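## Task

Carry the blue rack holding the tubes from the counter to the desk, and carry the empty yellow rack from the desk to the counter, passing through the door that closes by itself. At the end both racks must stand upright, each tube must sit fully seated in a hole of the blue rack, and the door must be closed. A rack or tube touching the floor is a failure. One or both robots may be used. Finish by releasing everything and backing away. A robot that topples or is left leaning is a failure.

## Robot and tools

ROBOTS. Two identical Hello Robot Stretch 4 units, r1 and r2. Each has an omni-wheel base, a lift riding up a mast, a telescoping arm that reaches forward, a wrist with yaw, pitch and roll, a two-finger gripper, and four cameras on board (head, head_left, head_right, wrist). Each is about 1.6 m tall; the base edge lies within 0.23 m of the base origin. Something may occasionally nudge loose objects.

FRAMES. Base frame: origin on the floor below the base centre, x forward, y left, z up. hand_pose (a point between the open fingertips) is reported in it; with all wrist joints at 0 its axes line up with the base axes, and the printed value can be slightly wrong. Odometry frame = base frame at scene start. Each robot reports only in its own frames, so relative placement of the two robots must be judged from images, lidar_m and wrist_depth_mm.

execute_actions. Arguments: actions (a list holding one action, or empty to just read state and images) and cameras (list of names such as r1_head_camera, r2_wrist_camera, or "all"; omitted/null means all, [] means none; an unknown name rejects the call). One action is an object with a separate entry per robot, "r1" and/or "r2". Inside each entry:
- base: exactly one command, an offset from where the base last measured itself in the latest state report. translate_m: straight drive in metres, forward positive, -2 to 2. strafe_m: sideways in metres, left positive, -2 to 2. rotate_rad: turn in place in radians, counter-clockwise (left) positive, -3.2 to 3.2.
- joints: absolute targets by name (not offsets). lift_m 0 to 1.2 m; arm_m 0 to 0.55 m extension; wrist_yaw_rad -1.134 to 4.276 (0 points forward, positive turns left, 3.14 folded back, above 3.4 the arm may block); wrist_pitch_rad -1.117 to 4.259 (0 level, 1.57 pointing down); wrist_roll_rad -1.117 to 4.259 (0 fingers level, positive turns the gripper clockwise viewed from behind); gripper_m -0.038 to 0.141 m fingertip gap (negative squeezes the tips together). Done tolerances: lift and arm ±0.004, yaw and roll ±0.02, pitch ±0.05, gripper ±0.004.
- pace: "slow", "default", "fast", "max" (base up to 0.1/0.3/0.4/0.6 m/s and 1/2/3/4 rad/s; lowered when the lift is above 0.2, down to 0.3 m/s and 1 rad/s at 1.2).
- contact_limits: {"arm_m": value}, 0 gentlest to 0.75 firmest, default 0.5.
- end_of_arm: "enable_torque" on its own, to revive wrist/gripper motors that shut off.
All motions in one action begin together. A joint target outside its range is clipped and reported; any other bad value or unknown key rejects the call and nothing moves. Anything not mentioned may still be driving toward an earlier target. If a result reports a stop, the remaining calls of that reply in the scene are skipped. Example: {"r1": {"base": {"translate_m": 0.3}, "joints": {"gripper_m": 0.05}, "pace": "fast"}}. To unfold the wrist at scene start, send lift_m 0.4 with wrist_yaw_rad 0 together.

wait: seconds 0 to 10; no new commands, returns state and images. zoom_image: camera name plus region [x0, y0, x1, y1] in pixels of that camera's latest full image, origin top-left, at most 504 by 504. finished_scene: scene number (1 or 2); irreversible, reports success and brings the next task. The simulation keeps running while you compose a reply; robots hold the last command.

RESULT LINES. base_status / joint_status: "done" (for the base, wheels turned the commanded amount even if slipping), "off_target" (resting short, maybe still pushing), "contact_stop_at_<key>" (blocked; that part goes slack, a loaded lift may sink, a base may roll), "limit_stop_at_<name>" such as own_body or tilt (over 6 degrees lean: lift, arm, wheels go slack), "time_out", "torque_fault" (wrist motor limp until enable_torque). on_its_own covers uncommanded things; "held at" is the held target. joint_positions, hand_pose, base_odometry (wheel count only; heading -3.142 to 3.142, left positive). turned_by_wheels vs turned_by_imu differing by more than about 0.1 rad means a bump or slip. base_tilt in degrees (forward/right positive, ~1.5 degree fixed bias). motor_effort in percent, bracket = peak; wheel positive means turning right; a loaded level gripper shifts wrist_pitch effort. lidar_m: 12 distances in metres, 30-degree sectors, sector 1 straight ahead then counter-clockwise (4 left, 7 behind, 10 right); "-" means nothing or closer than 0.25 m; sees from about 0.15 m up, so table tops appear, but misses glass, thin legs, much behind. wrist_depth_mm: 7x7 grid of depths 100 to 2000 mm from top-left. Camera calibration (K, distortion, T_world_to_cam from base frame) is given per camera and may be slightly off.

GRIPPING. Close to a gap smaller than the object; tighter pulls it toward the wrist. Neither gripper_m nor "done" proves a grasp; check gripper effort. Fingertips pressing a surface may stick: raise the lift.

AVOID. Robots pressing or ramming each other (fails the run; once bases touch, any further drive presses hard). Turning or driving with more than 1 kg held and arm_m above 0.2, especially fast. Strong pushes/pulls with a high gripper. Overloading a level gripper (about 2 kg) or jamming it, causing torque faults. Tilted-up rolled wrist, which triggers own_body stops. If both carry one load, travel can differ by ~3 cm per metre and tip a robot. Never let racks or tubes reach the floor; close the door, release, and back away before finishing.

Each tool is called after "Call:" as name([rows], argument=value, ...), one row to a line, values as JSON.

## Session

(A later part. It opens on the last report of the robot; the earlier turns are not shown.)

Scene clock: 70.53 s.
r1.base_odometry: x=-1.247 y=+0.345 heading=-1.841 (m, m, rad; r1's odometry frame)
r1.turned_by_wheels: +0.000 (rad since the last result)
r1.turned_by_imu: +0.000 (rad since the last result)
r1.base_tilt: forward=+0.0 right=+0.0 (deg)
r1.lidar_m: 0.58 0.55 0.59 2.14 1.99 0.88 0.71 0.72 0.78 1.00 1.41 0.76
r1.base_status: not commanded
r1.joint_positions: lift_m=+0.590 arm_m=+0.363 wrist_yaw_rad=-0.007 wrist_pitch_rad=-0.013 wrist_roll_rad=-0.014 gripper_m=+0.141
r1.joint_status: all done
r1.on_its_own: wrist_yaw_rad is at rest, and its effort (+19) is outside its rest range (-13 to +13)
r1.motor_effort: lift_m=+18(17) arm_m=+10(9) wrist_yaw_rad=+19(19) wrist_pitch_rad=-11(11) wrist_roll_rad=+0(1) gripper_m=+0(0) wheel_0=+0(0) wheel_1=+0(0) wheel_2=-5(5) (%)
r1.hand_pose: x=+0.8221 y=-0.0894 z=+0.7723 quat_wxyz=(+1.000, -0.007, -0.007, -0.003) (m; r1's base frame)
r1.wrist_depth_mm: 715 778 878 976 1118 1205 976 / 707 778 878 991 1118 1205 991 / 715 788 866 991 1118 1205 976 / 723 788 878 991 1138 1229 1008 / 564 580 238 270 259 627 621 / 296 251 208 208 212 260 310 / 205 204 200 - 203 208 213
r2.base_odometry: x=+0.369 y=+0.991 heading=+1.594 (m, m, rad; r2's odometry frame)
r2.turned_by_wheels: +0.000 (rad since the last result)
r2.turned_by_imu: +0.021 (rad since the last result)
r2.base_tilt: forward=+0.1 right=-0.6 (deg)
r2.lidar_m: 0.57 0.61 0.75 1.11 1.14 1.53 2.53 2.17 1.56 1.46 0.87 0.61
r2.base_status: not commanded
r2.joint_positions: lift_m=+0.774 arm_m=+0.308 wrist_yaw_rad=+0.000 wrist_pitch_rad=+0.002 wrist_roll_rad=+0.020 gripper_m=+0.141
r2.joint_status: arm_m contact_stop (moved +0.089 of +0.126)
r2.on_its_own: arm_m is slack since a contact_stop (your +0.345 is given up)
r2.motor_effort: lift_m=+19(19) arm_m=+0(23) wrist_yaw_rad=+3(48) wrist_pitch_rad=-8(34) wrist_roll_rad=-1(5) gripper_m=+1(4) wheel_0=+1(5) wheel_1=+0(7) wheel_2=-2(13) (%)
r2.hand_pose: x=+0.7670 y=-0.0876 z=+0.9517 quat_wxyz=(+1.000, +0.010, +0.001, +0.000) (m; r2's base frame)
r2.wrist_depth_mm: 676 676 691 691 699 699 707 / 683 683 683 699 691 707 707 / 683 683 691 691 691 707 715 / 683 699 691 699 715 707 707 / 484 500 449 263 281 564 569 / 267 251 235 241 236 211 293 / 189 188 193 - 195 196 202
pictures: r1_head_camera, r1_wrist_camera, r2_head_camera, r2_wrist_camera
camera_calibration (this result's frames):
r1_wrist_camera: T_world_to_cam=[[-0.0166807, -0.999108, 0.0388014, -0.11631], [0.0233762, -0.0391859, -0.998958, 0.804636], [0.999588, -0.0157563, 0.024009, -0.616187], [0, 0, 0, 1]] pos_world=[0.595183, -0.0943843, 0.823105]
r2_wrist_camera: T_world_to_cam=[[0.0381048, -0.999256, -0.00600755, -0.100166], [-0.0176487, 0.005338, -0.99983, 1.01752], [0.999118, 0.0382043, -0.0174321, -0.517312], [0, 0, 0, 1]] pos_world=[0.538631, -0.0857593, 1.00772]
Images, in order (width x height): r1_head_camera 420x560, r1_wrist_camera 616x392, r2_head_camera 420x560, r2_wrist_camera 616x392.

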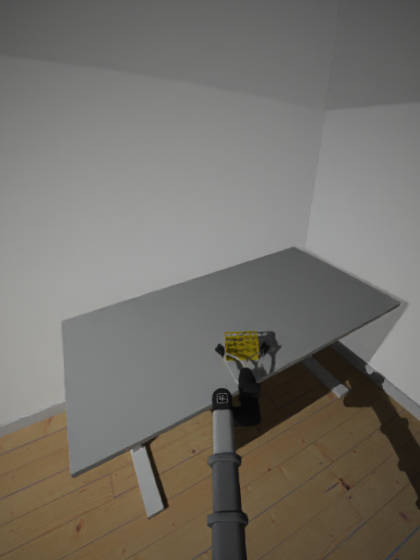

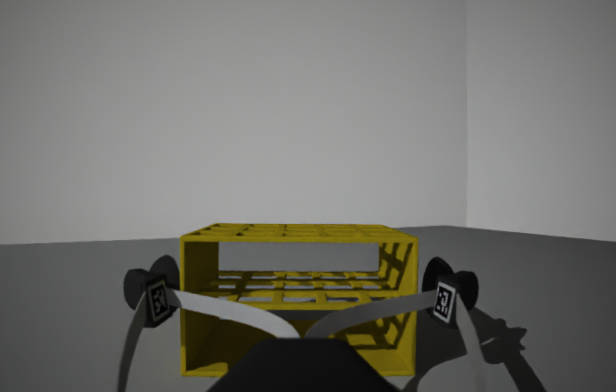

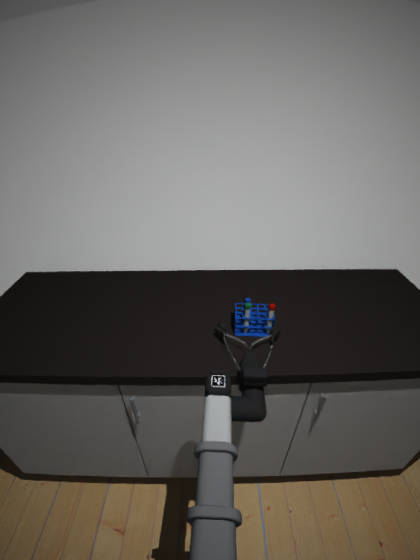

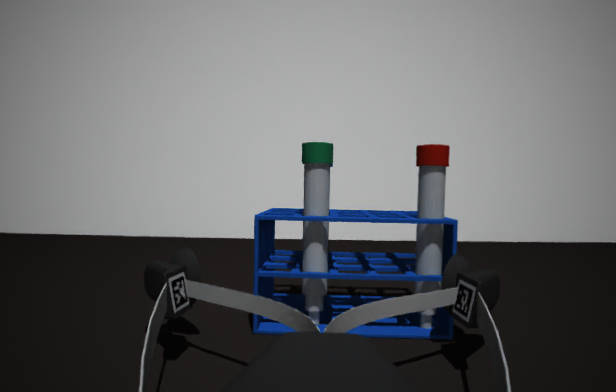

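Call:
execute_actions([
  {"r1":{"joints":{"arm_m":0.357}},"r2":{"base":{"rotate_rad":-0.021},"joints":{"arm_m":0.25}}},
], cameras=[])

Call:
execute_actions([
  {"r1":{"joints":{"gripper_m":0.05}},"r2":{"joints":{"lift_m":0.84,"wrist_pitch_rad":0.22}}},
], cameras=["r1_wrist_camera","r2_head_camera","r2_wrist_camera"])

Scene clock: 76.47 s.
r1.base_odometry: x=-1.247 y=+0.345 heading=-1.840 (m, m, rad; r1's odometry frame)
r1.turned_by_wheels: +0.000 (rad since the last result)
r1.turned_by_imu: +0.001 (rad since the last result)
r1.base_tilt: forward=+0.1 right=-0.1 (deg)
r1.lidar_m: 0.58 0.55 0.59 2.11 1.98 0.85 0.71 0.72 0.78 0.99 1.42 0.75
r1.base_status: not commanded
r1.joint_positions: lift_m=+0.590 arm_m=+0.358 wrist_yaw_rad=+0.000 wrist_pitch_rad=-0.015 wrist_roll_rad=-0.014 gripper_m=+0.141
r1.joint_status: all done
r1.motor_effort: lift_m=+18(17) arm_m=-5(8) wrist_yaw_rad=-1(18) wrist_pitch_rad=-7(11) wrist_roll_rad=+1(1) gripper_m=+0(0) wheel_0=+0(0) wheel_1=+0(0) wheel_2=-3(5) (%)
r1.hand_pose: x=+0.8173 y=-0.0875 z=+0.7727 quat_wxyz=(+1.000, -0.007, -0.007, +0.000) (m; r1's base frame)
r1.wrist_depth_mm: 715 788 866 976 1118 1205 991 / 715 788 878 976 1118 1205 991 / 715 788 878 991 1118 1229 991 / 723 798 878 991 1118 1229 1008 / 580 597 255 273 244 627 634 / 297 254 220 209 211 263 312 / 206 205 202 - 203 209 213
r2.base_odometry: x=+0.369 y=+0.991 heading=+1.573 (m, m, rad; r2's odometry frame)
r2.turned_by_wheels: -0.021 (rad since the last result)
r2.turned_by_imu: -0.019 (rad since the last result)
r2.base_tilt: forward=+0.1 right=-0.6 (deg)
r2.lidar_m: 0.54 0.60 0.79 1.11 1.15 1.53 2.53 2.15 1.53 1.44 0.92 0.64
r2.base_status: done
r2.joint_positions: lift_m=+0.774 arm_m=+0.251 wrist_yaw_rad=+0.000 wrist_pitch_rad=+0.002 wrist_roll_rad=+0.020 gripper_m=+0.141
r2.joint_status: all done
r2.motor_effort: lift_m=+19(19) arm_m=-5(5) wrist_yaw_rad=+2(1) wrist_pitch_rad=-8(8) wrist_roll_rad=-1(2) gripper_m=-1(0) wheel_0=-1(3) wheel_1=+1(2) wheel_2=+1(3) (%)
r2.hand_pose: x=+0.7103 y=-0.0874 z=+0.9517 quat_wxyz=(+1.000, +0.010, +0.001, +0.000) (m; r2's base frame)
r2.wrist_depth_mm: 732 732 741 741 759 768 768 / 732 741 741 759 759 768 778 / 732 732 750 759 768 768 778 / 732 741 750 750 759 768 778 / 484 504 449 402 469 569 574 / 267 251 238 289 245 211 294 / 190 188 193 - 196 196 203
pictures: none
No camera images: the call's "cameras" was empty. Leave "cameras" out to get every camera's image.

Scene clock: 78.40 s.
r1.base_odometry: x=-1.247 y=+0.345 heading=-1.840 (m, m, rad; r1's odometry frame)
r1.turned_by_wheels: +0.000 (rad since the last result)
r1.turned_by_imu: +0.000 (rad since the last result)
r1.base_tilt: forward=+0.1 right=+0.1 (deg)
r1.lidar_m: 0.57 0.55 0.58 2.10 1.97 0.86 0.71 0.72 0.77 0.98 1.41 0.77
r1.base_status: not commanded
r1.joint_positions: lift_m=+0.590 arm_m=+0.358 wrist_yaw_rad=+0.000 wrist_pitch_rad=-0.015 wrist_roll_rad=-0.014 gripper_m=+0.051
r1.joint_status: all done
r1.motor_effort: lift_m=+18(17) arm_m=-5(5) wrist_yaw_rad=+1(1) wrist_pitch_rad=-7(7) wrist_roll_rad=+0(1) gripper_m=-24(23) wheel_0=-1(0) wheel_1=+0(0) wheel_2=-3(3) (%)
r1.hand_pose: x=+0.8173 y=-0.0875 z=+0.7727 quat_wxyz=(+1.000, -0.007, -0.007, +0.000) (m; r1's base frame)
r1.wrist_depth_mm: 715 788 878 976 1118 1229 991 / 715 798 878 991 1118 1205 1008 / 715 778 878 976 1098 1205 1008 / 723 788 878 991 1098 1205 1008 / 574 591 233 449 236 634 634 / 297 171 206 234 196 176 310 / 189 205 180 - 183 208 192
r2.base_odometry: x=+0.369 y=+0.991 heading=+1.573 (m, m, rad; r2's odometry frame)
r2.turned_by_wheels: +0.000 (rad since the last result)
r2.turned_by_imu: +0.001 (rad since the last result)
r2.base_tilt: forward=+0.2 right=-0.6 (deg)
r2.lidar_m: 0.57 0.60 0.78 1.11 1.17 1.53 2.52 2.18 1.57 1.42 0.96 0.64
r2.base_status: not commanded
r2.joint_positions: lift_m=+0.840 arm_m=+0.251 wrist_yaw_rad=+0.000 wrist_pitch_rad=+0.222 wrist_roll_rad=+0.020 gripper_m=+0.141
r2.joint_status: all done
r2.motor_effort: lift_m=+24(23) arm_m=-5(5) wrist_yaw_rad=+1(8) wrist_pitch_rad=-6(86) wrist_roll_rad=-1(2) gripper_m=-1(1) wheel_0=-1(1) wheel_1=+1(1) wheel_2=+2(3) (%)
r2.hand_pose: x=+0.7032 y=-0.0873 z=+0.9545 quat_wxyz=(+0.994, +0.010, +0.111, -0.001) (m; r2's base frame)
r2.wrist_depth_mm: 668 683 691 691 699 707 707 / 691 707 699 707 723 732 741 / 715 715 723 741 750 750 759 / 585 591 591 347 496 627 640 / 359 364 345 320 327 382 382 / 262 251 241 271 244 211 272 / 208 207 210 - 212 211 221
pictures: r1_wrist_camera, r2_head_camera, r2_wrist_camera
camera_calibration (this result's frames):
r1_wrist_camera: T_world_to_cam=[[-0.010173, -0.999195, 0.0387986, -0.119838], [0.0251732, -0.0390443, -0.99892, 0.80378], [0.999631, -0.00918538, 0.0255501, -0.61203], [0, 0, 0, 1]] pos_world=[0.590351, -0.0939807, 0.8232]
r2_wrist_camera: T_world_to_cam=[[0.0366013, -0.999228, -0.014254, -0.0885787], [-0.235186, 0.00524995, -0.971936, 1.14551], [0.971261, 0.0389265, -0.234812, -0.22639], [0, 0, 0, 1]] pos_world=[0.492532, -0.0857116, 1.05894]
Images, in order (width x height): r1_wrist_camera 616x392, r2_head_camera 420x560, r2_wrist_camera 616x392.

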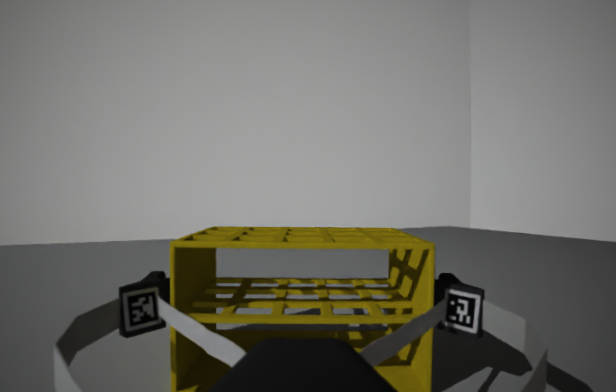

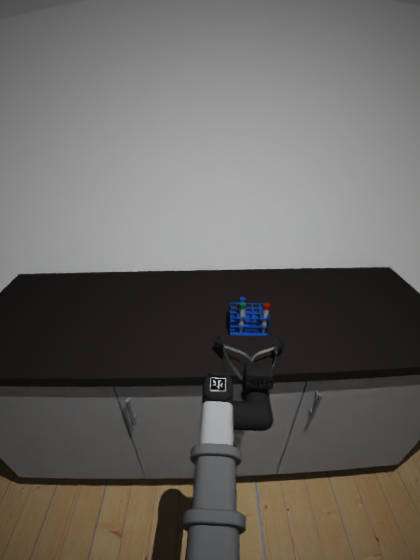

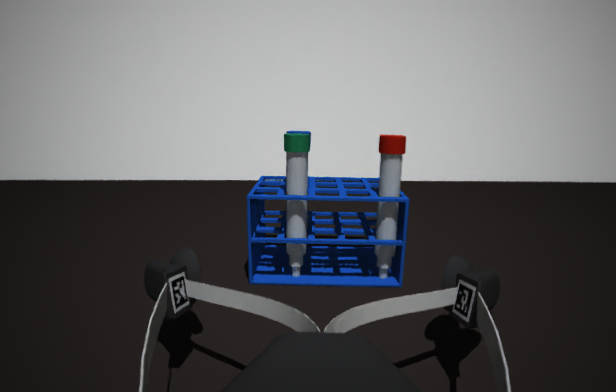

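Call:
execute_actions([
  {"r1":{"joints":{"lift_m":0.66}},"r2":{"base":{"strafe_m":-0.007}}},
], cameras=[])

Call:
execute_actions([
  {"r1":{"joints":{"arm_m":0.0}},"r2":{"joints":{"arm_m":0.345},"contact_limits":{"arm_m":0.25},"pace":"slow"}},
], cameras=["r1_wrist_camera","r2_head_camera","r2_wrist_camera"])

Scene clock: 83.10 s.
r1.base_odometry: x=-1.247 y=+0.345 heading=-1.840 (m, m, rad; r1's odometry frame)
r1.turned_by_wheels: +0.000 (rad since the last result)
r1.turned_by_imu: +0.000 (rad since the last result)
r1.base_tilt: forward=+0.0 right=-0.1 (deg)
r1.lidar_m: 0.58 0.55 0.58 2.11 1.99 0.82 0.70 0.72 0.78 0.99 1.41 0.76
r1.base_status: not commanded
r1.joint_positions: lift_m=+0.660 arm_m=+0.358 wrist_yaw_rad=+0.000 wrist_pitch_rad=-0.014 wrist_roll_rad=-0.014 gripper_m=+0.051
r1.joint_status: all done
r1.motor_effort: lift_m=+22(22) arm_m=-5(5) wrist_yaw_rad=+0(0) wrist_pitch_rad=-9(8) wrist_roll_rad=+0(1) gripper_m=-25(25) wheel_0=-1(0) wheel_1=+0(0) wheel_2=-3(3) (%)
r1.hand_pose: x=+0.8173 y=-0.0875 z=+0.8422 quat_wxyz=(+1.000, -0.007, -0.007, +0.000) (m; r1's base frame)
r1.wrist_depth_mm: 707 788 878 976 1118 1205 991 / 723 788 878 976 1118 1229 1008 / 715 788 878 976 1118 1229 991 / 723 798 891 991 1098 1205 1008 / 723 778 234 759 236 1098 960 / 504 171 206 236 196 176 530 / 320 347 180 - 190 353 349
r2.base_odometry: x=+0.376 y=+0.991 heading=+1.574 (m, m, rad; r2's odometry frame)
r2.turned_by_wheels: +0.000 (rad since the last result)
r2.turned_by_imu: +0.001 (rad since the last result)
r2.base_tilt: forward=+0.1 right=-0.6 (deg)
r2.lidar_m: 0.57 0.60 0.75 1.13 1.15 1.54 2.53 2.15 1.54 1.42 0.94 0.64
r2.base_status: done
r2.joint_positions: lift_m=+0.840 arm_m=+0.251 wrist_yaw_rad=+0.000 wrist_pitch_rad=+0.222 wrist_roll_rad=+0.020 gripper_m=+0.141
r2.joint_status: not commanded
r2.motor_effort: lift_m=+24(24) arm_m=-5(5) wrist_yaw_rad=+2(1) wrist_pitch_rad=-5(5) wrist_roll_rad=-2(1) gripper_m=+2(1) wheel_0=+0(6) wheel_1=+1(5) wheel_2=+0(1) (%)
r2.hand_pose: x=+0.7032 y=-0.0874 z=+0.9545 quat_wxyz=(+0.994, +0.010, +0.111, -0.001) (m; r2's base frame)
r2.wrist_depth_mm: 676 676 683 691 691 707 715 / 691 707 707 707 723 732 741 / 715 715 741 741 750 750 759 / 574 591 591 334 539 634 634 / 362 366 343 319 327 379 379 / 260 251 242 271 245 211 272 / 208 206 209 - 213 211 220
pictures: none
No camera images: the call's "cameras" was empty. Leave "cameras" out to get every camera's image.

Scene clock: 85.33 s.
r1.base_odometry: x=-1.247 y=+0.345 heading=-1.840 (m, m, rad; r1's odometry frame)
r1.turned_by_wheels: +0.000 (rad since the last result)
r1.turned_by_imu: +0.000 (rad since the last result)
r1.base_tilt: forward=+0.1 right=+0.0 (deg)
r1.lidar_m: 0.42 0.55 0.59 2.11 1.98 0.85 0.71 0.72 0.77 1.00 1.41 0.75
r1.base_status: not commanded
r1.joint_positions: lift_m=+0.660 arm_m=+0.001 wrist_yaw_rad=+0.000 wrist_pitch_rad=-0.014 wrist_roll_rad=-0.014 gripper_m=+0.051
r1.joint_status: all done
r1.motor_effort: lift_m=+23(22) arm_m=-5(6) wrist_yaw_rad=-1(1) wrist_pitch_rad=-9(9) wrist_roll_rad=+1(1) gripper_m=-25(26) wheel_0=+0(0) wheel_1=+0(0) wheel_2=-3(3) (%)
r1.hand_pose: x=+0.4603 y=-0.0875 z=+0.8421 quat_wxyz=(+1.000, -0.007, -0.007, +0.000) (m; r1's base frame)
r1.wrist_depth_mm: 960 1078 1182 1336 1499 1397 1138 / 991 1078 1182 1336 1537 1366 1138 / 976 1078 1205 1336 1576 1430 1138 / 991 1078 1205 1336 1537 1430 1138 / 960 1042 234 768 236 1078 1078 / 512 171 206 235 196 176 1098 / 327 364 180 - 190 1255 1098
r2.base_odometry: x=+0.376 y=+0.991 heading=+1.574 (m, m, rad; r2's odometry frame)
r2.turned_by_wheels: +0.000 (rad since the last result)
r2.turned_by_imu: +0.001 (rad since the last result)
r2.base_tilt: forward=+0.0 right=-0.6 (deg)
r2.lidar_m: 0.57 0.60 0.77 1.11 1.16 1.52 2.53 2.13 1.55 1.44 0.91 0.64
r2.base_status: not commanded
r2.joint_positions: lift_m=+0.840 arm_m=+0.344 wrist_yaw_rad=+0.000 wrist_pitch_rad=+0.222 wrist_roll_rad=+0.020 gripper_m=+0.141
r2.joint_status: all done
r2.motor_effort: lift_m=+24(24) arm_m=+5(7) wrist_yaw_rad=+1(2) wrist_pitch_rad=-5(6) wrist_roll_rad=-2(2) gripper_m=+0(1) wheel_0=+0(0) wheel_1=+0(0) wheel_2=+0(0) (%)
r2.contact_limits: arm_m 0.25
r2.hand_pose: x=+0.7964 y=-0.0874 z=+0.9544 quat_wxyz=(+0.994, +0.010, +0.111, -0.001) (m; r2's base frame)
r2.wrist_depth_mm: 585 591 603 603 615 621 615 / 609 609 621 627 634 640 640 / 627 640 640 647 654 661 668 / 574 585 591 530 488 621 634 / 362 364 226 234 207 379 382 / 259 252 228 209 209 211 272 / 207 207 208 - 211 211 220
pictures: r1_wrist_camera, r2_head_camera, r2_wrist_camera
camera_calibration (this result's frames):
r1_wrist_camera: T_world_to_cam=[[-0.0100115, -0.999198, 0.0387803, -0.126183], [0.0244321, -0.039015, -0.99894, 0.882441], [0.999651, -0.00905339, 0.0248031, -0.256328], [0, 0, 0, 1]] pos_world=[0.233415, -0.093974, 0.892756]
r2_wrist_camera: T_world_to_cam=[[0.0363591, -0.999237, -0.0142562, -0.091861], [-0.235245, 0.00530668, -0.971922, 1.16743], [0.971256, 0.0386919, -0.234872, -0.316794], [0, 0, 0, 1]] pos_world=[0.585659, -0.0857287, 1.05893]
Images, in order (width x height): r1_wrist_camera 616x392, r2_head_camera 420x560, r2_wrist_camera 616x392.

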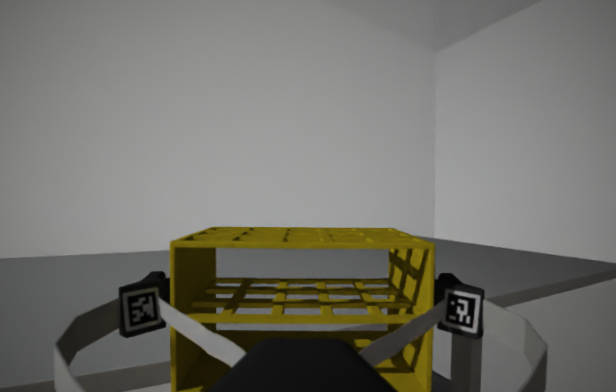

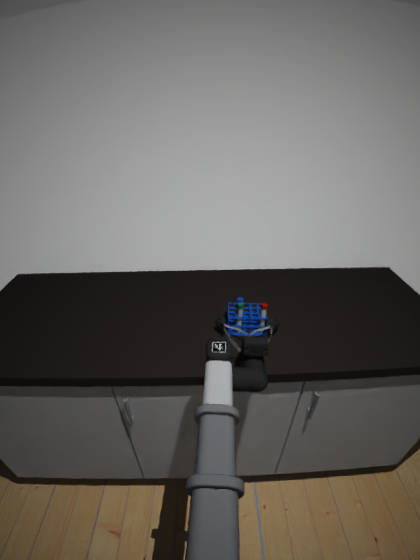

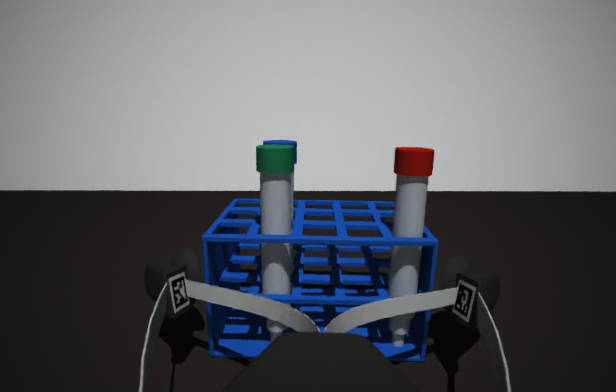

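Call:
execute_actions([
  {"r1":{"base":{"rotate_rad":0.445}},"r2":{"joints":{"gripper_m":0.05}}},
], cameras=["r2_wrist_camera"])

Call:
execute_actions([
  {"r1":{"base":{"strafe_m":-0.5}},"r2":{"joints":{"lift_m":0.9},"pace":"slow"}},
], cameras=["r2_wrist_camera","r1_head_left_camera","r1_head_right_camera"])

Scene clock: 125.20 s.
r1.base_odometry: x=-1.247 y=+0.345 heading=-1.396 (m, m, rad; r1's odometry frame)
r1.turned_by_wheels: +0.444 (rad since the last result)
r1.turned_by_imu: +0.454 (rad since the last result)
r1.base_tilt: forward=+0.0 right=+0.0 (deg)
r1.lidar_m: 0.42 0.58 1.95 2.34 0.91 0.71 0.70 0.75 0.91 1.42 0.85 0.60
r1.base_status: done
r1.joint_positions: lift_m=+0.660 arm_m=+0.001 wrist_yaw_rad=+0.000 wrist_pitch_rad=-0.014 wrist_roll_rad=-0.014 gripper_m=+0.051
r1.joint_status: not commanded
r1.motor_effort: lift_m=+22(22) arm_m=-5(5) wrist_yaw_rad=-1(1) wrist_pitch_rad=-9(9) wrist_roll_rad=+1(1) gripper_m=-26(25) wheel_0=-3(7) wheel_1=-3(7) wheel_2=-3(14) (%)
r1.hand_pose: x=+0.4603 y=-0.0874 z=+0.8421 quat_wxyz=(+1.000, -0.007, -0.007, +0.000) (m; r1's base frame)
r1.wrist_depth_mm: 1118 1138 1138 1118 1138 1160 1138 / 1118 1138 1118 1138 1138 1138 1160 / 1118 1118 1138 1138 1160 1160 1182 / 1118 1138 1118 1138 1138 1160 1160 / 1138 1138 234 778 235 1098 1078 / 1138 172 206 235 196 177 535 / 324 353 180 - 190 357 349
r2.base_odometry: x=+0.376 y=+0.991 heading=+1.574 (m, m, rad; r2's odometry frame)
r2.turned_by_wheels: +0.000 (rad since the last result)
r2.turned_by_imu: +0.001 (rad since the last result)
r2.base_tilt: forward=+0.1 right=-0.6 (deg)
r2.lidar_m: 0.57 0.58 0.80 1.10 1.15 1.53 2.52 2.16 1.55 1.44 0.93 0.60
r2.base_status: not commanded
r2.joint_positions: lift_m=+0.840 arm_m=+0.344 wrist_yaw_rad=+0.000 wrist_pitch_rad=+0.223 wrist_roll_rad=+0.020 gripper_m=+0.051
r2.joint_status: all done
r2.motor_effort: lift_m=+24(24) arm_m=+5(5) wrist_yaw_rad=+2(2) wrist_pitch_rad=-9(9) wrist_roll_rad=-1(2) gripper_m=-31(33) wheel_0=+0(0) wheel_1=+0(0) wheel_2=+0(0) (%)
r2.hand_pose: x=+0.7963 y=-0.0874 z=+0.9541 quat_wxyz=(+0.994, +0.010, +0.111, -0.001) (m; r2's base frame)
r2.wrist_depth_mm: 585 597 597 603 603 609 621 / 609 615 621 621 627 640 640 / 627 634 640 654 647 661 668 / 574 580 591 535 221 615 621 / 357 362 196 223 184 375 377 / 259 176 187 208 195 174 268 / 201 206 196 - 190 211 200
pictures: r2_wrist_camera
camera_calibration (this result's frames):
r2_wrist_camera: T_world_to_cam=[[0.036365, -0.999236, -0.0142969, -0.0918227], [-0.236346, 0.00530103, -0.971655, 1.16772], [0.970988, 0.0387132, -0.235973, -0.315539], [0, 0, 0, 1]] pos_world=[0.585711, -0.0857271, 1.05885]
Images, in order (width x height): r2_wrist_camera 616x392.

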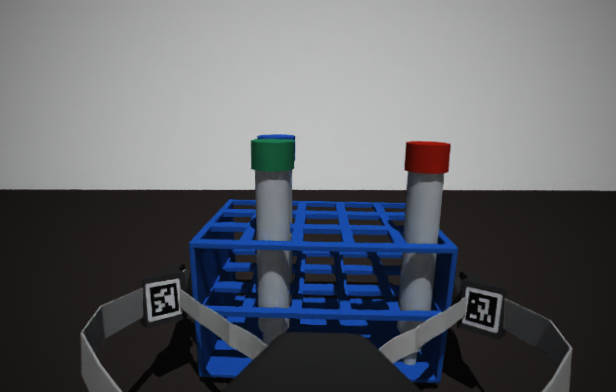

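Scene clock: 128.20 s.
r1.base_odometry: x=-1.740 y=+0.258 heading=-1.396 (m, m, rad; r1's odometry frame)
r1.turned_by_wheels: +0.000 (rad since the last result)
r1.turned_by_imu: +0.000 (rad since the last result)
r1.base_tilt: forward=+0.1 right=+0.1 (deg)
r1.lidar_m: 0.43 0.58 0.79 2.57 1.03 0.77 0.64 0.67 0.92 0.92 0.84 0.60
r1.base_status: done
r1.joint_positions: lift_m=+0.660 arm_m=+0.001 wrist_yaw_rad=+0.000 wrist_pitch_rad=-0.014 wrist_roll_rad=-0.014 gripper_m=+0.051
r1.joint_status: not commanded
r1.motor_effort: lift_m=+22(22) arm_m=-5(5) wrist_yaw_rad=+0(1) wrist_pitch_rad=-9(9) wrist_roll_rad=+1(0) gripper_m=-24(25) wheel_0=+0(11) wheel_1=+0(9) wheel_2=+0(0) (%)
r1.hand_pose: x=+0.4603 y=-0.0874 z=+0.8421 quat_wxyz=(+1.000, -0.007, -0.007, +0.000) (m; r1's base frame)
r1.wrist_depth_mm: 1118 1118 1118 1138 1138 1160 1118 / 1118 1138 1118 1118 1138 1160 1138 / 1138 1118 1118 1138 1160 1138 1138 / 1138 1160 1160 1160 1138 1160 1138 / 1008 1025 234 759 236 1078 1060 / 512 171 206 235 196 176 535 / 329 353 180 - 190 355 351
r2.base_odometry: x=+0.376 y=+0.991 heading=+1.574 (m, m, rad; r2's odometry frame)
r2.turned_by_wheels: +0.000 (rad since the last result)
r2.turned_by_imu: +0.001 (rad since the last result)
r2.base_tilt: forward=+0.1 right=-0.6 (deg)
r2.lidar_m: 0.57 0.60 0.79 1.12 1.15 1.53 2.53 2.14 1.56 1.44 0.94 0.64
r2.base_status: not commanded
r2.joint_positions: lift_m=+0.900 arm_m=+0.344 wrist_yaw_rad=+0.000 wrist_pitch_rad=+0.223 wrist_roll_rad=+0.020 gripper_m=+0.051
r2.joint_status: all done
r2.motor_effort: lift_m=+24(24) arm_m=+5(5) wrist_yaw_rad=+2(2) wrist_pitch_rad=-9(9) wrist_roll_rad=-2(2) gripper_m=-28(30) wheel_0=+0(0) wheel_1=+0(0) wheel_2=+0(0) (%)
r2.hand_pose: x=+0.7963 y=-0.0874 z=+1.0141 quat_wxyz=(+0.994, +0.010, +0.111, -0.001) (m; r2's base frame)
r2.wrist_depth_mm: 585 591 597 603 609 615 615 / 609 615 615 621 627 640 647 / 634 634 647 647 640 654 661 / 654 668 654 676 248 691 707 / 504 512 195 222 182 530 535 / 364 176 187 208 189 173 382 / 286 293 206 - 190 298 283
pictures: r1_head_left_camera, r1_head_right_camera, r2_wrist_camera
camera_calibration (this result's frames):
r2_wrist_camera: T_world_to_cam=[[0.0363639, -0.999236, -0.0142996, -0.090962], [-0.236414, 0.00530114, -0.971638, 1.22601], [0.970972, 0.0387132, -0.236041, -0.301308], [0, 0, 0, 1]] pos_world=[0.585715, -0.0857271, 1.11881]
Images, in order (width x height): r1_head_left_camera 420x672, r1_head_right_camera 420x672, r2_wrist_camera 616x392.

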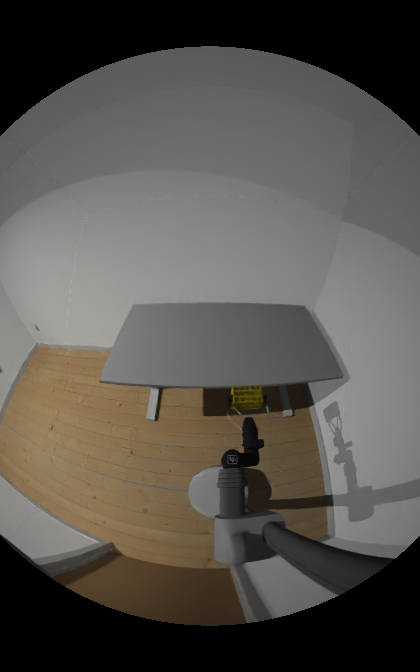

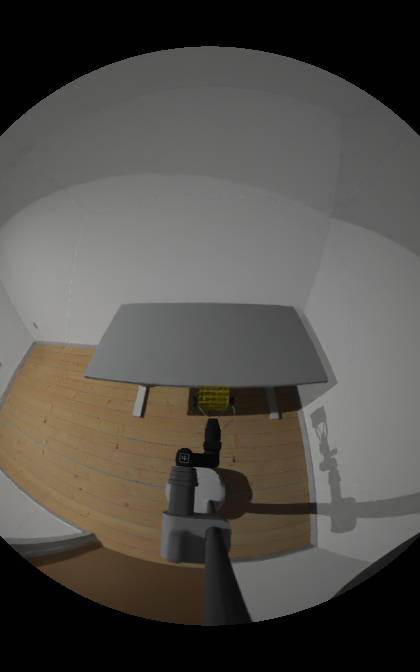

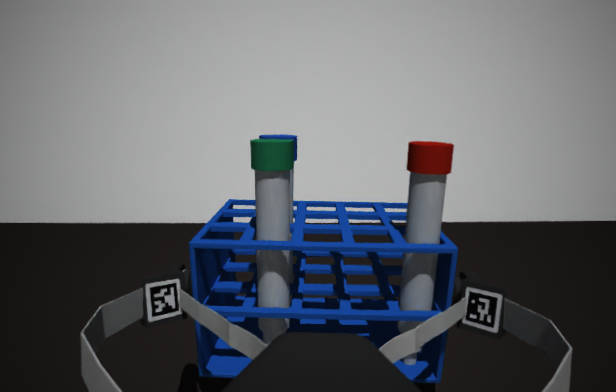

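Call:
execute_actions([
  {"r1":{"base":{"strafe_m":0.24}},"r2":{"base":{"translate_m":-1.28},"joints":{"arm_m":0}}},
], cameras=[])

Call:
execute_actions([
  {"r1":{"base":{"translate_m":-0.5}},"r2":{"base":{"rotate_rad":-1.53},"pace":"slow"}},
], cameras=["r2_wrist_camera","r1_head_left_camera","r1_head_right_camera","r2_head_camera"])

Scene clock: 139.57 s.
r1.base_odometry: x=-1.503 y=+0.299 heading=-1.396 (m, m, rad; r1's odometry frame)
r1.turned_by_wheels: +0.000 (rad since the last result)
r1.turned_by_imu: +0.001 (rad since the last result)
r1.base_tilt: forward=+0.0 right=-0.1 (deg)
r1.lidar_m: 0.44 0.58 1.95 2.55 0.93 0.75 0.72 0.72 0.93 1.16 0.84 0.59
r1.base_status: done
r1.joint_positions: lift_m=+0.660 arm_m=+0.001 wrist_yaw_rad=+0.000 wrist_pitch_rad=-0.014 wrist_roll_rad=-0.014 gripper_m=+0.051
r1.joint_status: not commanded
r1.motor_effort: lift_m=+22(22) arm_m=-5(5) wrist_yaw_rad=-1(0) wrist_pitch_rad=-9(9) wrist_roll_rad=+0(1) gripper_m=-25(24) wheel_0=-1(10) wheel_1=+2(10) wheel_2=+0(1) (%)
r1.hand_pose: x=+0.4603 y=-0.0874 z=+0.8421 quat_wxyz=(+1.000, -0.007, -0.007, +0.000) (m; r1's base frame)
r1.wrist_depth_mm: 1118 1138 1138 1118 1138 1160 1160 / 1138 1118 1118 1138 1160 1160 1138 / 1118 1138 1138 1138 1138 1138 1160 / 1138 1138 1138 1138 1160 1160 1160 / 1138 1025 234 768 236 1098 1078 / 512 172 207 235 196 177 539 / 324 355 180 - 190 359 351
r2.base_odometry: x=+0.380 y=-0.289 heading=+1.574 (m, m, rad; r2's odometry frame)
r2.turned_by_wheels: +0.000 (rad since the last result)
r2.turned_by_imu: +0.003 (rad since the last result)
r2.base_tilt: forward=+0.1 right=-0.6 (deg)
r2.lidar_m: 0.42 1.59 1.12 1.04 1.07 1.33 1.22 1.28 1.63 1.52 1.53 2.01
r2.base_status: done
r2.joint_positions: lift_m=+0.900 arm_m=+0.001 wrist_yaw_rad=+0.000 wrist_pitch_rad=+0.224 wrist_roll_rad=+0.020 gripper_m=+0.051
r2.joint_status: all done
r2.motor_effort: lift_m=+23(24) arm_m=-5(6) wrist_yaw_rad=+2(1) wrist_pitch_rad=-9(10) wrist_roll_rad=-2(2) gripper_m=-30(32) wheel_0=+1(3) wheel_1=+0(5) wheel_2=+0(10) (%)
r2.hand_pose: x=+0.4534 y=-0.0874 z=+1.0141 quat_wxyz=(+0.994, +0.010, +0.112, -0.001) (m; r2's base frame)
r2.wrist_depth_mm: 1708 - - - - - 1921 / 1708 - - - - - 1921 / 1661 - - - - - 1921 / 1756 1708 1708 1708 247 - 1921 / 1708 1756 195 223 183 - 1921 / 1661 176 187 208 189 174 1863 / 1537 1618 205 - 190 1618 1618
pictures: none
No camera images: the call's "cameras" was empty. Leave "cameras" out to get every camera's image.

Scene clock: 142.73 s.
r1.base_odometry: x=-1.590 y=+0.792 heading=-1.396 (m, m, rad; r1's odometry frame)
r1.turned_by_wheels: +0.000 (rad since the last result)
r1.turned_by_imu: +0.000 (rad since the last result)
r1.base_tilt: forward=+0.1 right=-0.1 (deg)
r1.lidar_m: 0.43 1.09 2.65 0.58 0.34 0.25 - 0.25 0.32 0.55 1.22 1.11
r1.base_status: done
r1.joint_positions: lift_m=+0.660 arm_m=+0.001 wrist_yaw_rad=+0.000 wrist_pitch_rad=-0.014 wrist_roll_rad=-0.014 gripper_m=+0.051
r1.joint_status: not commanded
r1.motor_effort: lift_m=+22(22) arm_m=-5(5) wrist_yaw_rad=-1(0) wrist_pitch_rad=-8(9) wrist_roll_rad=+0(0) gripper_m=-25(25) wheel_0=-2(6) wheel_1=-2(7) wheel_2=+1(9) (%)
r1.hand_pose: x=+0.4603 y=-0.0874 z=+0.8422 quat_wxyz=(+1.000, -0.007, -0.007, +0.000) (m; r1's base frame)
r1.wrist_depth_mm: 1576 1618 1661 1618 1618 1661 1464 / 1576 1661 1618 1661 1618 1618 1464 / 1618 1618 1661 1618 1618 1618 1464 / 1618 1576 1618 1618 1618 1661 1464 / 1618 1025 234 820 236 1078 1078 / 1576 172 206 235 196 176 1430 / 1576 1661 180 - 190 1661 1397
r2.base_odometry: x=+0.380 y=-0.289 heading=+0.044 (m, m, rad; r2's odometry frame)
r2.turned_by_wheels: -1.530 (rad since the last result)
r2.turned_by_imu: -1.502 (rad since the last result)
r2.base_tilt: forward=+0.1 right=-0.6 (deg)
r2.lidar_m: 0.43 1.59 1.96 1.85 1.53 1.10 1.04 1.11 1.32 1.21 1.22 1.56
r2.base_status: done
r2.joint_positions: lift_m=+0.900 arm_m=+0.001 wrist_yaw_rad=+0.000 wrist_pitch_rad=+0.224 wrist_roll_rad=+0.020 gripper_m=+0.051
r2.joint_status: not commanded
r2.motor_effort: lift_m=+23(23) arm_m=-5(5) wrist_yaw_rad=+3(1) wrist_pitch_rad=-10(10) wrist_roll_rad=-1(1) gripper_m=-32(31) wheel_0=+0(3) wheel_1=+1(4) wheel_2=-1(6) (%)
r2.hand_pose: x=+0.4534 y=-0.0874 z=+1.0141 quat_wxyz=(+0.994, +0.010, +0.112, -0.001) (m; r2's base frame)
r2.wrist_depth_mm: 1229 1255 1205 1229 1229 1205 1205 / 1255 1229 1255 1281 1255 1281 1255 / 1281 1308 1308 1281 1308 1281 1281 / 1366 1366 1366 1281 246 1336 1397 / 1430 1397 195 222 182 1430 1430 / 1499 176 186 208 189 175 1499 / 1537 1499 206 - 190 1537 1499
pictures: r1_head_left_camera, r1_head_right_camera, r2_head_camera, r2_wrist_camera
camera_calibration (this result's frames):
r2_wrist_camera: T_world_to_cam=[[0.0362246, -0.999241, -0.0143043, -0.0784628], [-0.236712, 0.00532678, -0.971565, 1.14498], [0.970904, 0.0385805, -0.23634, 0.0319867], [0, 0, 0, 1]] pos_world=[0.242817, -0.0857364, 1.11886]
Images, in order (width x height): r1_head_left_camera 420x672, r1_head_right_camera 420x672, r2_head_camera 420x560, r2_wrist_camera 616x392.

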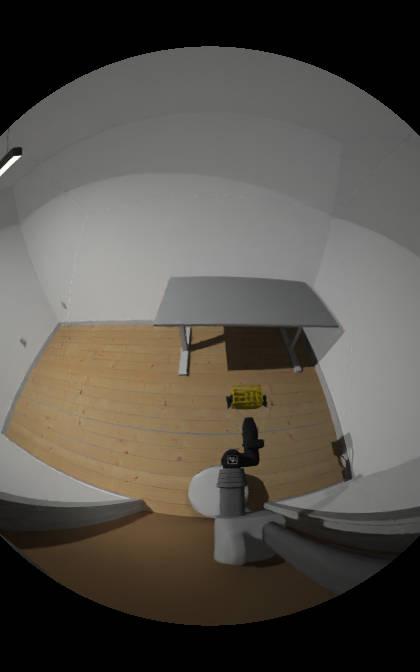

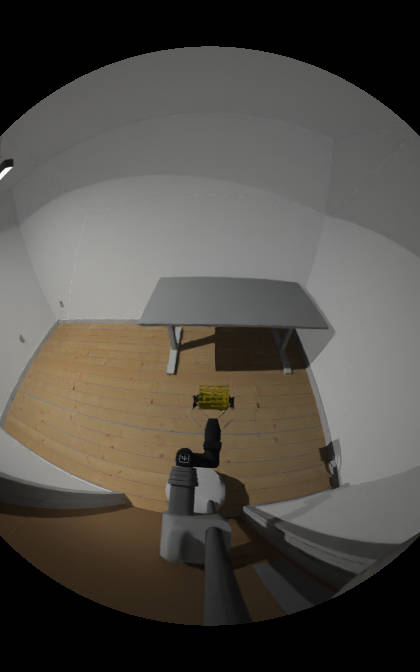

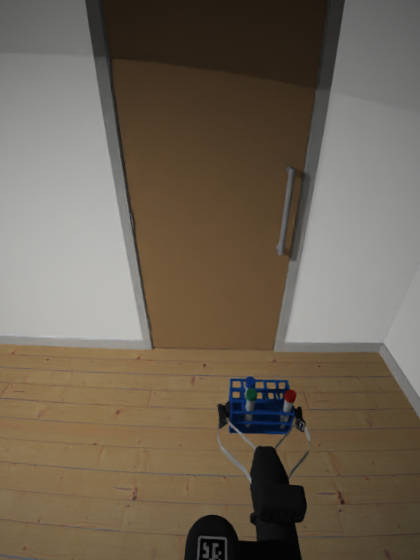

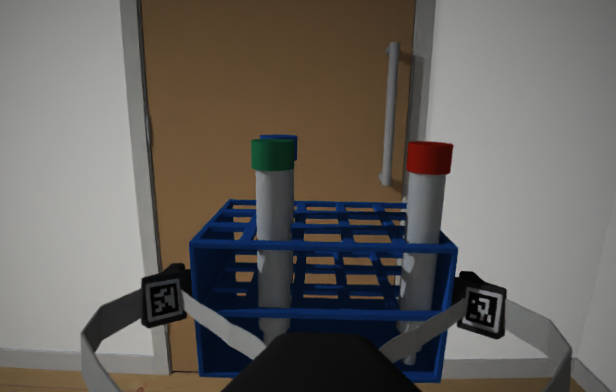

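Call:
execute_actions([
  {"r1":{"base":{"translate_m":-0.4},"pace":"slow"},"r2":{"base":{"translate_m":-0.3},"pace":"slow"}},
], cameras=["r1_head_left_camera","r2_head_camera"])

Scene clock: 152.30 s.
r1.base_odometry: x=-1.660 y=+1.186 heading=-1.397 (m, m, rad; r1's odometry frame)
r1.turned_by_wheels: +0.000 (rad since the last result)
r1.turned_by_imu: +0.000 (rad since the last result)
r1.base_tilt: forward=+0.1 right=-0.1 (deg)
r1.lidar_m: 0.42 1.51 0.55 0.25 0.25 - 0.25 0.34 1.22 0.53 0.37 1.55
r1.base_status: done
r1.joint_positions: lift_m=+0.660 arm_m=+0.001 wrist_yaw_rad=+0.000 wrist_pitch_rad=-0.014 wrist_roll_rad=-0.014 gripper_m=+0.051
r1.joint_status: not commanded
r1.motor_effort: lift_m=+22(22) arm_m=-5(5) wrist_yaw_rad=-1(0) wrist_pitch_rad=-9(9) wrist_roll_rad=+1(1) gripper_m=-26(25) wheel_0=-4(7) wheel_1=-5(10) wheel_2=+3(7) (%)
r1.hand_pose: x=+0.4603 y=-0.0874 z=+0.8422 quat_wxyz=(+1.000, -0.007, -0.007, +0.000) (m; r1's base frame)
r1.wrist_depth_mm: - - - - - - 1464 / - - - - - - 1464 / - - - - - - 1499 / - - - - - - 1464 / - - 233 1229 236 1708 1464 / - 172 206 235 196 177 1430 / 1708 1808 180 - 190 1756 1397
r2.base_odometry: x=+0.080 y=-0.302 heading=+0.043 (m, m, rad; r2's odometry frame)
r2.turned_by_wheels: +0.000 (rad since the last result)
r2.turned_by_imu: +0.003 (rad since the last result)
r2.base_tilt: forward=+0.1 right=-0.6 (deg)
r2.lidar_m: 0.39 1.88 1.91 1.83 1.13 0.78 0.74 0.79 1.07 1.23 1.25 1.74
r2.base_status: done
r2.joint_positions: lift_m=+0.900 arm_m=+0.001 wrist_yaw_rad=+0.000 wrist_pitch_rad=+0.224 wrist_roll_rad=+0.020 gripper_m=+0.051
r2.joint_status: not commanded
r2.motor_effort: lift_m=+23(23) arm_m=-5(5) wrist_yaw_rad=+2(2) wrist_pitch_rad=-11(10) wrist_roll_rad=-2(2) gripper_m=-31(28) wheel_0=-1(2) wheel_1=-1(3) wheel_2=+0(7) (%)
r2.hand_pose: x=+0.4534 y=-0.0874 z=+1.0141 quat_wxyz=(+0.994, +0.010, +0.112, -0.001) (m; r2's base frame)
r2.wrist_depth_mm: 1499 1499 1308 1078 1464 1499 1499 / 1537 1537 1366 1138 1537 1576 1537 / 1576 1576 1430 1098 1537 1618 1576 / 1661 1661 1464 1060 220 1661 1618 / 1756 1756 195 223 183 1661 1618 / 1863 176 186 209 196 174 1576 / 1576 1576 206 - 190 1618 1576
pictures: r1_head_left_camera, r2_head_camera
Images, in order (width x height): r1_head_left_camera 420x672, r2_head_camera 420x560.

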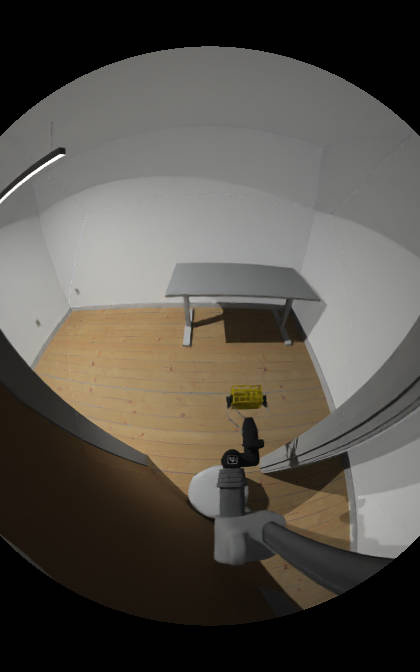

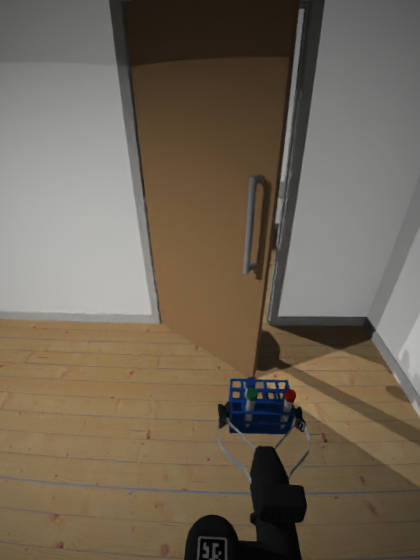

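Call:
execute_actions([
  {"r1":{"base":{"translate_m":-0.5}}},
], cameras=[])

Call:
execute_actions([
  {"r1":{"base":{"rotate_rad":-1.54}}},
], cameras=["r1_head_left_camera","r2_head_camera"])

Scene clock: 160.10 s.
r1.base_odometry: x=-1.746 y=+1.678 heading=-1.397 (m, m, rad; r1's odometry frame)
r1.turned_by_wheels: +0.000 (rad since the last result)
r1.turned_by_imu: +0.000 (rad since the last result)
r1.base_tilt: forward=+0.0 right=-0.1 (deg)
r1.lidar_m: 0.42 0.63 0.28 0.25 - - 0.73 1.69 1.19 1.16 0.90 0.72
r1.base_status: done
r1.joint_positions: lift_m=+0.660 arm_m=+0.001 wrist_yaw_rad=+0.000 wrist_pitch_rad=-0.014 wrist_roll_rad=-0.014 gripper_m=+0.051
r1.joint_status: not commanded
r1.motor_effort: lift_m=+22(22) arm_m=-5(5) wrist_yaw_rad=-1(1) wrist_pitch_rad=-9(9) wrist_roll_rad=+0(1) gripper_m=-24(26) wheel_0=-2(8) wheel_1=-2(9) wheel_2=+2(12) (%)
r1.hand_pose: x=+0.4603 y=-0.0874 z=+0.8422 quat_wxyz=(+1.000, -0.007, -0.007, +0.000) (m; r1's base frame)
r1.wrist_depth_mm: - - - - - 508 392 / - - - - - 508 392 / - - - - - 512 394 / - - - - - 512 392 / - - 234 - 236 508 394 / - 171 206 235 196 176 394 / 1661 1808 180 - 190 488 394
r2.base_odometry: x=+0.080 y=-0.302 heading=+0.043 (m, m, rad; r2's odometry frame)
r2.turned_by_wheels: +0.000 (rad since the last result)
r2.turned_by_imu: +0.002 (rad since the last result)
r2.base_tilt: forward=+0.1 right=-0.6 (deg)
r2.lidar_m: 0.39 1.85 1.93 1.83 1.10 0.77 0.75 0.79 1.05 1.22 1.26 1.76
r2.base_status: not commanded
r2.joint_positions: lift_m=+0.900 arm_m=+0.001 wrist_yaw_rad=+0.000 wrist_pitch_rad=+0.224 wrist_roll_rad=+0.020 gripper_m=+0.051
r2.joint_status: not commanded
r2.motor_effort: lift_m=+23(23) arm_m=-5(5) wrist_yaw_rad=+2(2) wrist_pitch_rad=-11(10) wrist_roll_rad=-1(2) gripper_m=-33(27) wheel_0=-1(0) wheel_1=-1(1) wheel_2=+0(0) (%)
r2.hand_pose: x=+0.4534 y=-0.0874 z=+1.0141 quat_wxyz=(+0.994, +0.010, +0.112, -0.001) (m; r2's base frame)
r2.wrist_depth_mm: 1537 1537 831 - 1499 1464 1464 / 1537 1576 917 - 1499 1576 1537 / 1618 1576 831 854 1618 1618 1618 / 1708 1661 854 788 221 1661 1618 / 1756 1756 195 224 183 1756 1661 / 1808 176 187 209 195 174 1576 / 1576 1576 206 - 190 1618 1576
pictures: none
No camera images: the call's "cameras" was empty. Leave "cameras" out to get every camera's image.

Scene clock: 162.13 s.
r1.base_odometry: x=-1.746 y=+1.678 heading=-2.936 (m, m, rad; r1's odometry frame)
r1.turned_by_wheels: -1.540 (rad since the last result)
r1.turned_by_imu: -1.569 (rad since the last result)
r1.base_tilt: forward=+0.1 right=+0.0 (deg)
r1.lidar_m: 0.41 0.89 0.72 1.96 0.61 0.27 0.25 2.18 0.25 0.74 1.57 1.17
r1.base_status: done
r1.joint_positions: lift_m=+0.660 arm_m=+0.001 wrist_yaw_rad=+0.000 wrist_pitch_rad=-0.014 wrist_roll_rad=-0.014 gripper_m=+0.051
r1.joint_status: not commanded
r1.motor_effort: lift_m=+21(21) arm_m=-4(5) wrist_yaw_rad=+1(2) wrist_pitch_rad=-9(9) wrist_roll_rad=+1(0) gripper_m=-25(25) wheel_0=+1(7) wheel_1=+2(10) wheel_2=+3(13) (%)
r1.hand_pose: x=+0.4602 y=-0.0875 z=+0.8422 quat_wxyz=(+1.000, -0.007, -0.007, +0.000) (m; r1's base frame)
r1.wrist_depth_mm: 946 960 931 946 917 917 931 / 946 946 946 931 931 917 931 / 946 931 931 931 931 931 917 / 931 931 946 946 917 917 931 / 946 931 234 931 236 931 931 / 946 172 207 235 196 176 931 / 854 946 180 - 190 931 931
r2.base_odometry: x=+0.080 y=-0.302 heading=+0.043 (m, m, rad; r2's odometry frame)
r2.turned_by_wheels: +0.000 (rad since the last result)
r2.turned_by_imu: +0.001 (rad since the last result)
r2.base_tilt: forward=+0.1 right=-0.5 (deg)
r2.lidar_m: 0.41 1.86 1.93 1.83 1.11 0.79 0.74 0.79 1.05 1.22 1.24 1.13
r2.base_status: not commanded
r2.joint_positions: lift_m=+0.900 arm_m=+0.001 wrist_yaw_rad=+0.000 wrist_pitch_rad=+0.224 wrist_roll_rad=+0.020 gripper_m=+0.051
r2.joint_status: not commanded
r2.motor_effort: lift_m=+23(23) arm_m=-5(5) wrist_yaw_rad=+3(3) wrist_pitch_rad=-10(10) wrist_roll_rad=-2(2) gripper_m=-32(29) wheel_0=-1(1) wheel_1=-1(1) wheel_2=+0(0) (%)
r2.hand_pose: x=+0.4534 y=-0.0874 z=+1.0141 quat_wxyz=(+0.994, +0.010, +0.112, -0.001) (m; r2's base frame)
r2.wrist_depth_mm: 1499 1464 788 - 1499 1499 1499 / 1576 1537 831 - 1576 1576 1537 / 1618 1618 820 - 1618 1576 1576 / 1708 1661 854 878 221 1618 1618 / 1756 1708 195 222 182 1708 1618 / 1863 176 186 209 195 174 1576 / 1576 1576 206 - 190 1618 1537
pictures: r1_head_left_camera, r2_head_camera
Images, in order (width x height): r1_head_left_camera 420x672, r2_head_camera 420x560.

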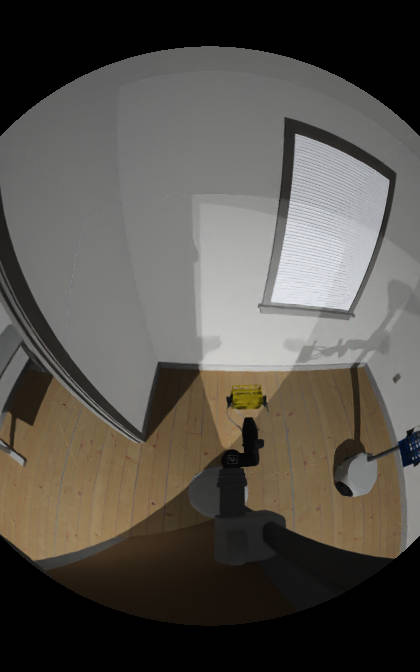

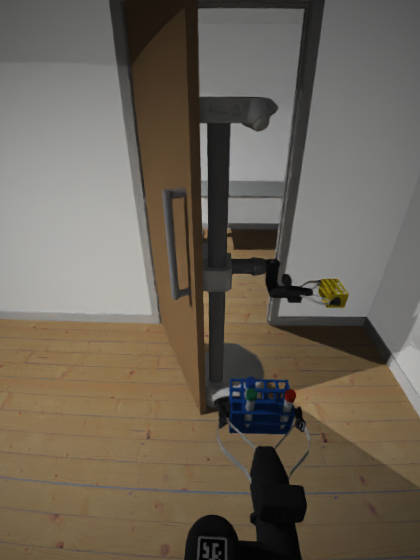

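Call:
execute_actions([
  {"r1":{"base":{"translate_m":-0.55},"pace":"slow"}},
], cameras=["r1_head_left_camera","r2_head_camera"])

Scene clock: 170.53 s.
r1.base_odometry: x=-1.275 y=+1.776 heading=-2.931 (m, m, rad; r1's odometry frame)
r1.turned_by_wheels: +0.006 (rad since the last result)
r1.turned_by_imu: +0.206 (rad since the last result)
r1.base_tilt: forward=+0.0 right=+0.0 (deg)
r1.lidar_m: 0.42 0.92 1.96 0.44 0.25 0.25 - 0.25 2.00 0.80 0.87 1.48
r1.base_status: translate_m contact_stop (by the wheels' count: -0.481 of -0.550)
r1.joint_positions: lift_m=+0.660 arm_m=+0.001 wrist_yaw_rad=+0.000 wrist_pitch_rad=-0.014 wrist_roll_rad=-0.014 gripper_m=+0.051
r1.joint_status: not commanded
r1.on_its_own: the wheels are slack since a contact_stop
r1.motor_effort: lift_m=+20(21) arm_m=-4(4) wrist_yaw_rad=-1(5) wrist_pitch_rad=-9(11) wrist_roll_rad=+1(1) gripper_m=-24(25) wheel_0=+0(26) wheel_1=+0(30) wheel_2=+0(38) (%)
r1.hand_pose: x=+0.4601 y=-0.0874 z=+0.8423 quat_wxyz=(+1.000, -0.007, -0.007, +0.000) (m; r1's base frame)
r1.wrist_depth_mm: 699 946 1308 1281 1205 1160 1118 / 699 946 1336 1308 1205 1138 1118 / 707 946 1336 1281 1205 1160 1118 / 715 946 1336 1281 1229 1138 1098 / 707 946 234 1255 236 1138 1118 / 699 172 206 235 196 176 1118 / 640 946 180 - 190 1160 1098
r2.base_odometry: x=+0.080 y=-0.302 heading=+0.043 (m, m, rad; r2's odometry frame)
r2.turned_by_wheels: +0.000 (rad since the last result)
r2.turned_by_imu: +0.002 (rad since the last result)
r2.base_tilt: forward=+0.1 right=-0.6 (deg)
r2.lidar_m: 0.38 1.04 1.94 1.83 1.12 0.78 0.74 0.76 1.08 1.23 1.26 1.76
r2.base_status: not commanded
r2.joint_positions: lift_m=+0.900 arm_m=+0.001 wrist_yaw_rad=+0.000 wrist_pitch_rad=+0.224 wrist_roll_rad=+0.020 gripper_m=+0.051
r2.joint_status: not commanded
r2.motor_effort: lift_m=+23(23) arm_m=-5(5) wrist_yaw_rad=+2(2) wrist_pitch_rad=-10(10) wrist_roll_rad=-2(2) gripper_m=-28(29) wheel_0=-1(1) wheel_1=-1(1) wheel_2=+0(0) (%)
r2.hand_pose: x=+0.4534 y=-0.0874 z=+1.0141 quat_wxyz=(+0.994, +0.010, +0.112, -0.001) (m; r2's base frame)
r2.wrist_depth_mm: 741 891 - - 1499 1537 1499 / 750 917 - - 1576 1537 1576 / 759 878 - - 1618 1618 1576 / 788 878 1025 991 220 1708 1618 / 831 991 195 222 183 1756 1618 / 854 176 186 208 195 174 1618 / 1160 1008 206 - 191 1618 1618
pictures: r1_head_left_camera, r2_head_camera
Images, in order (width x height): r1_head_left_camera 420x672, r2_head_camera 420x560.

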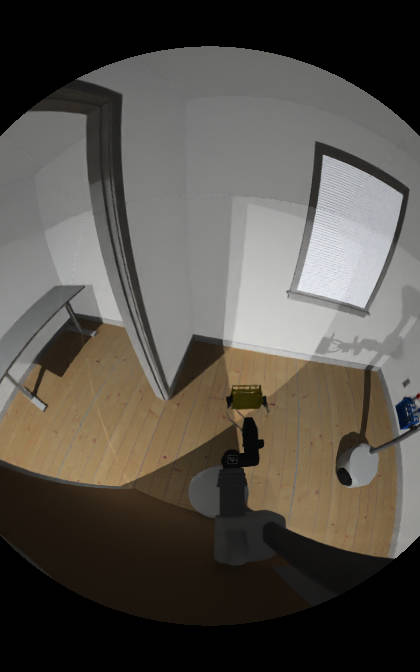

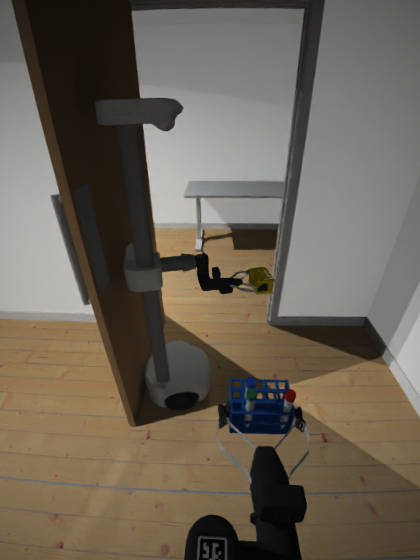

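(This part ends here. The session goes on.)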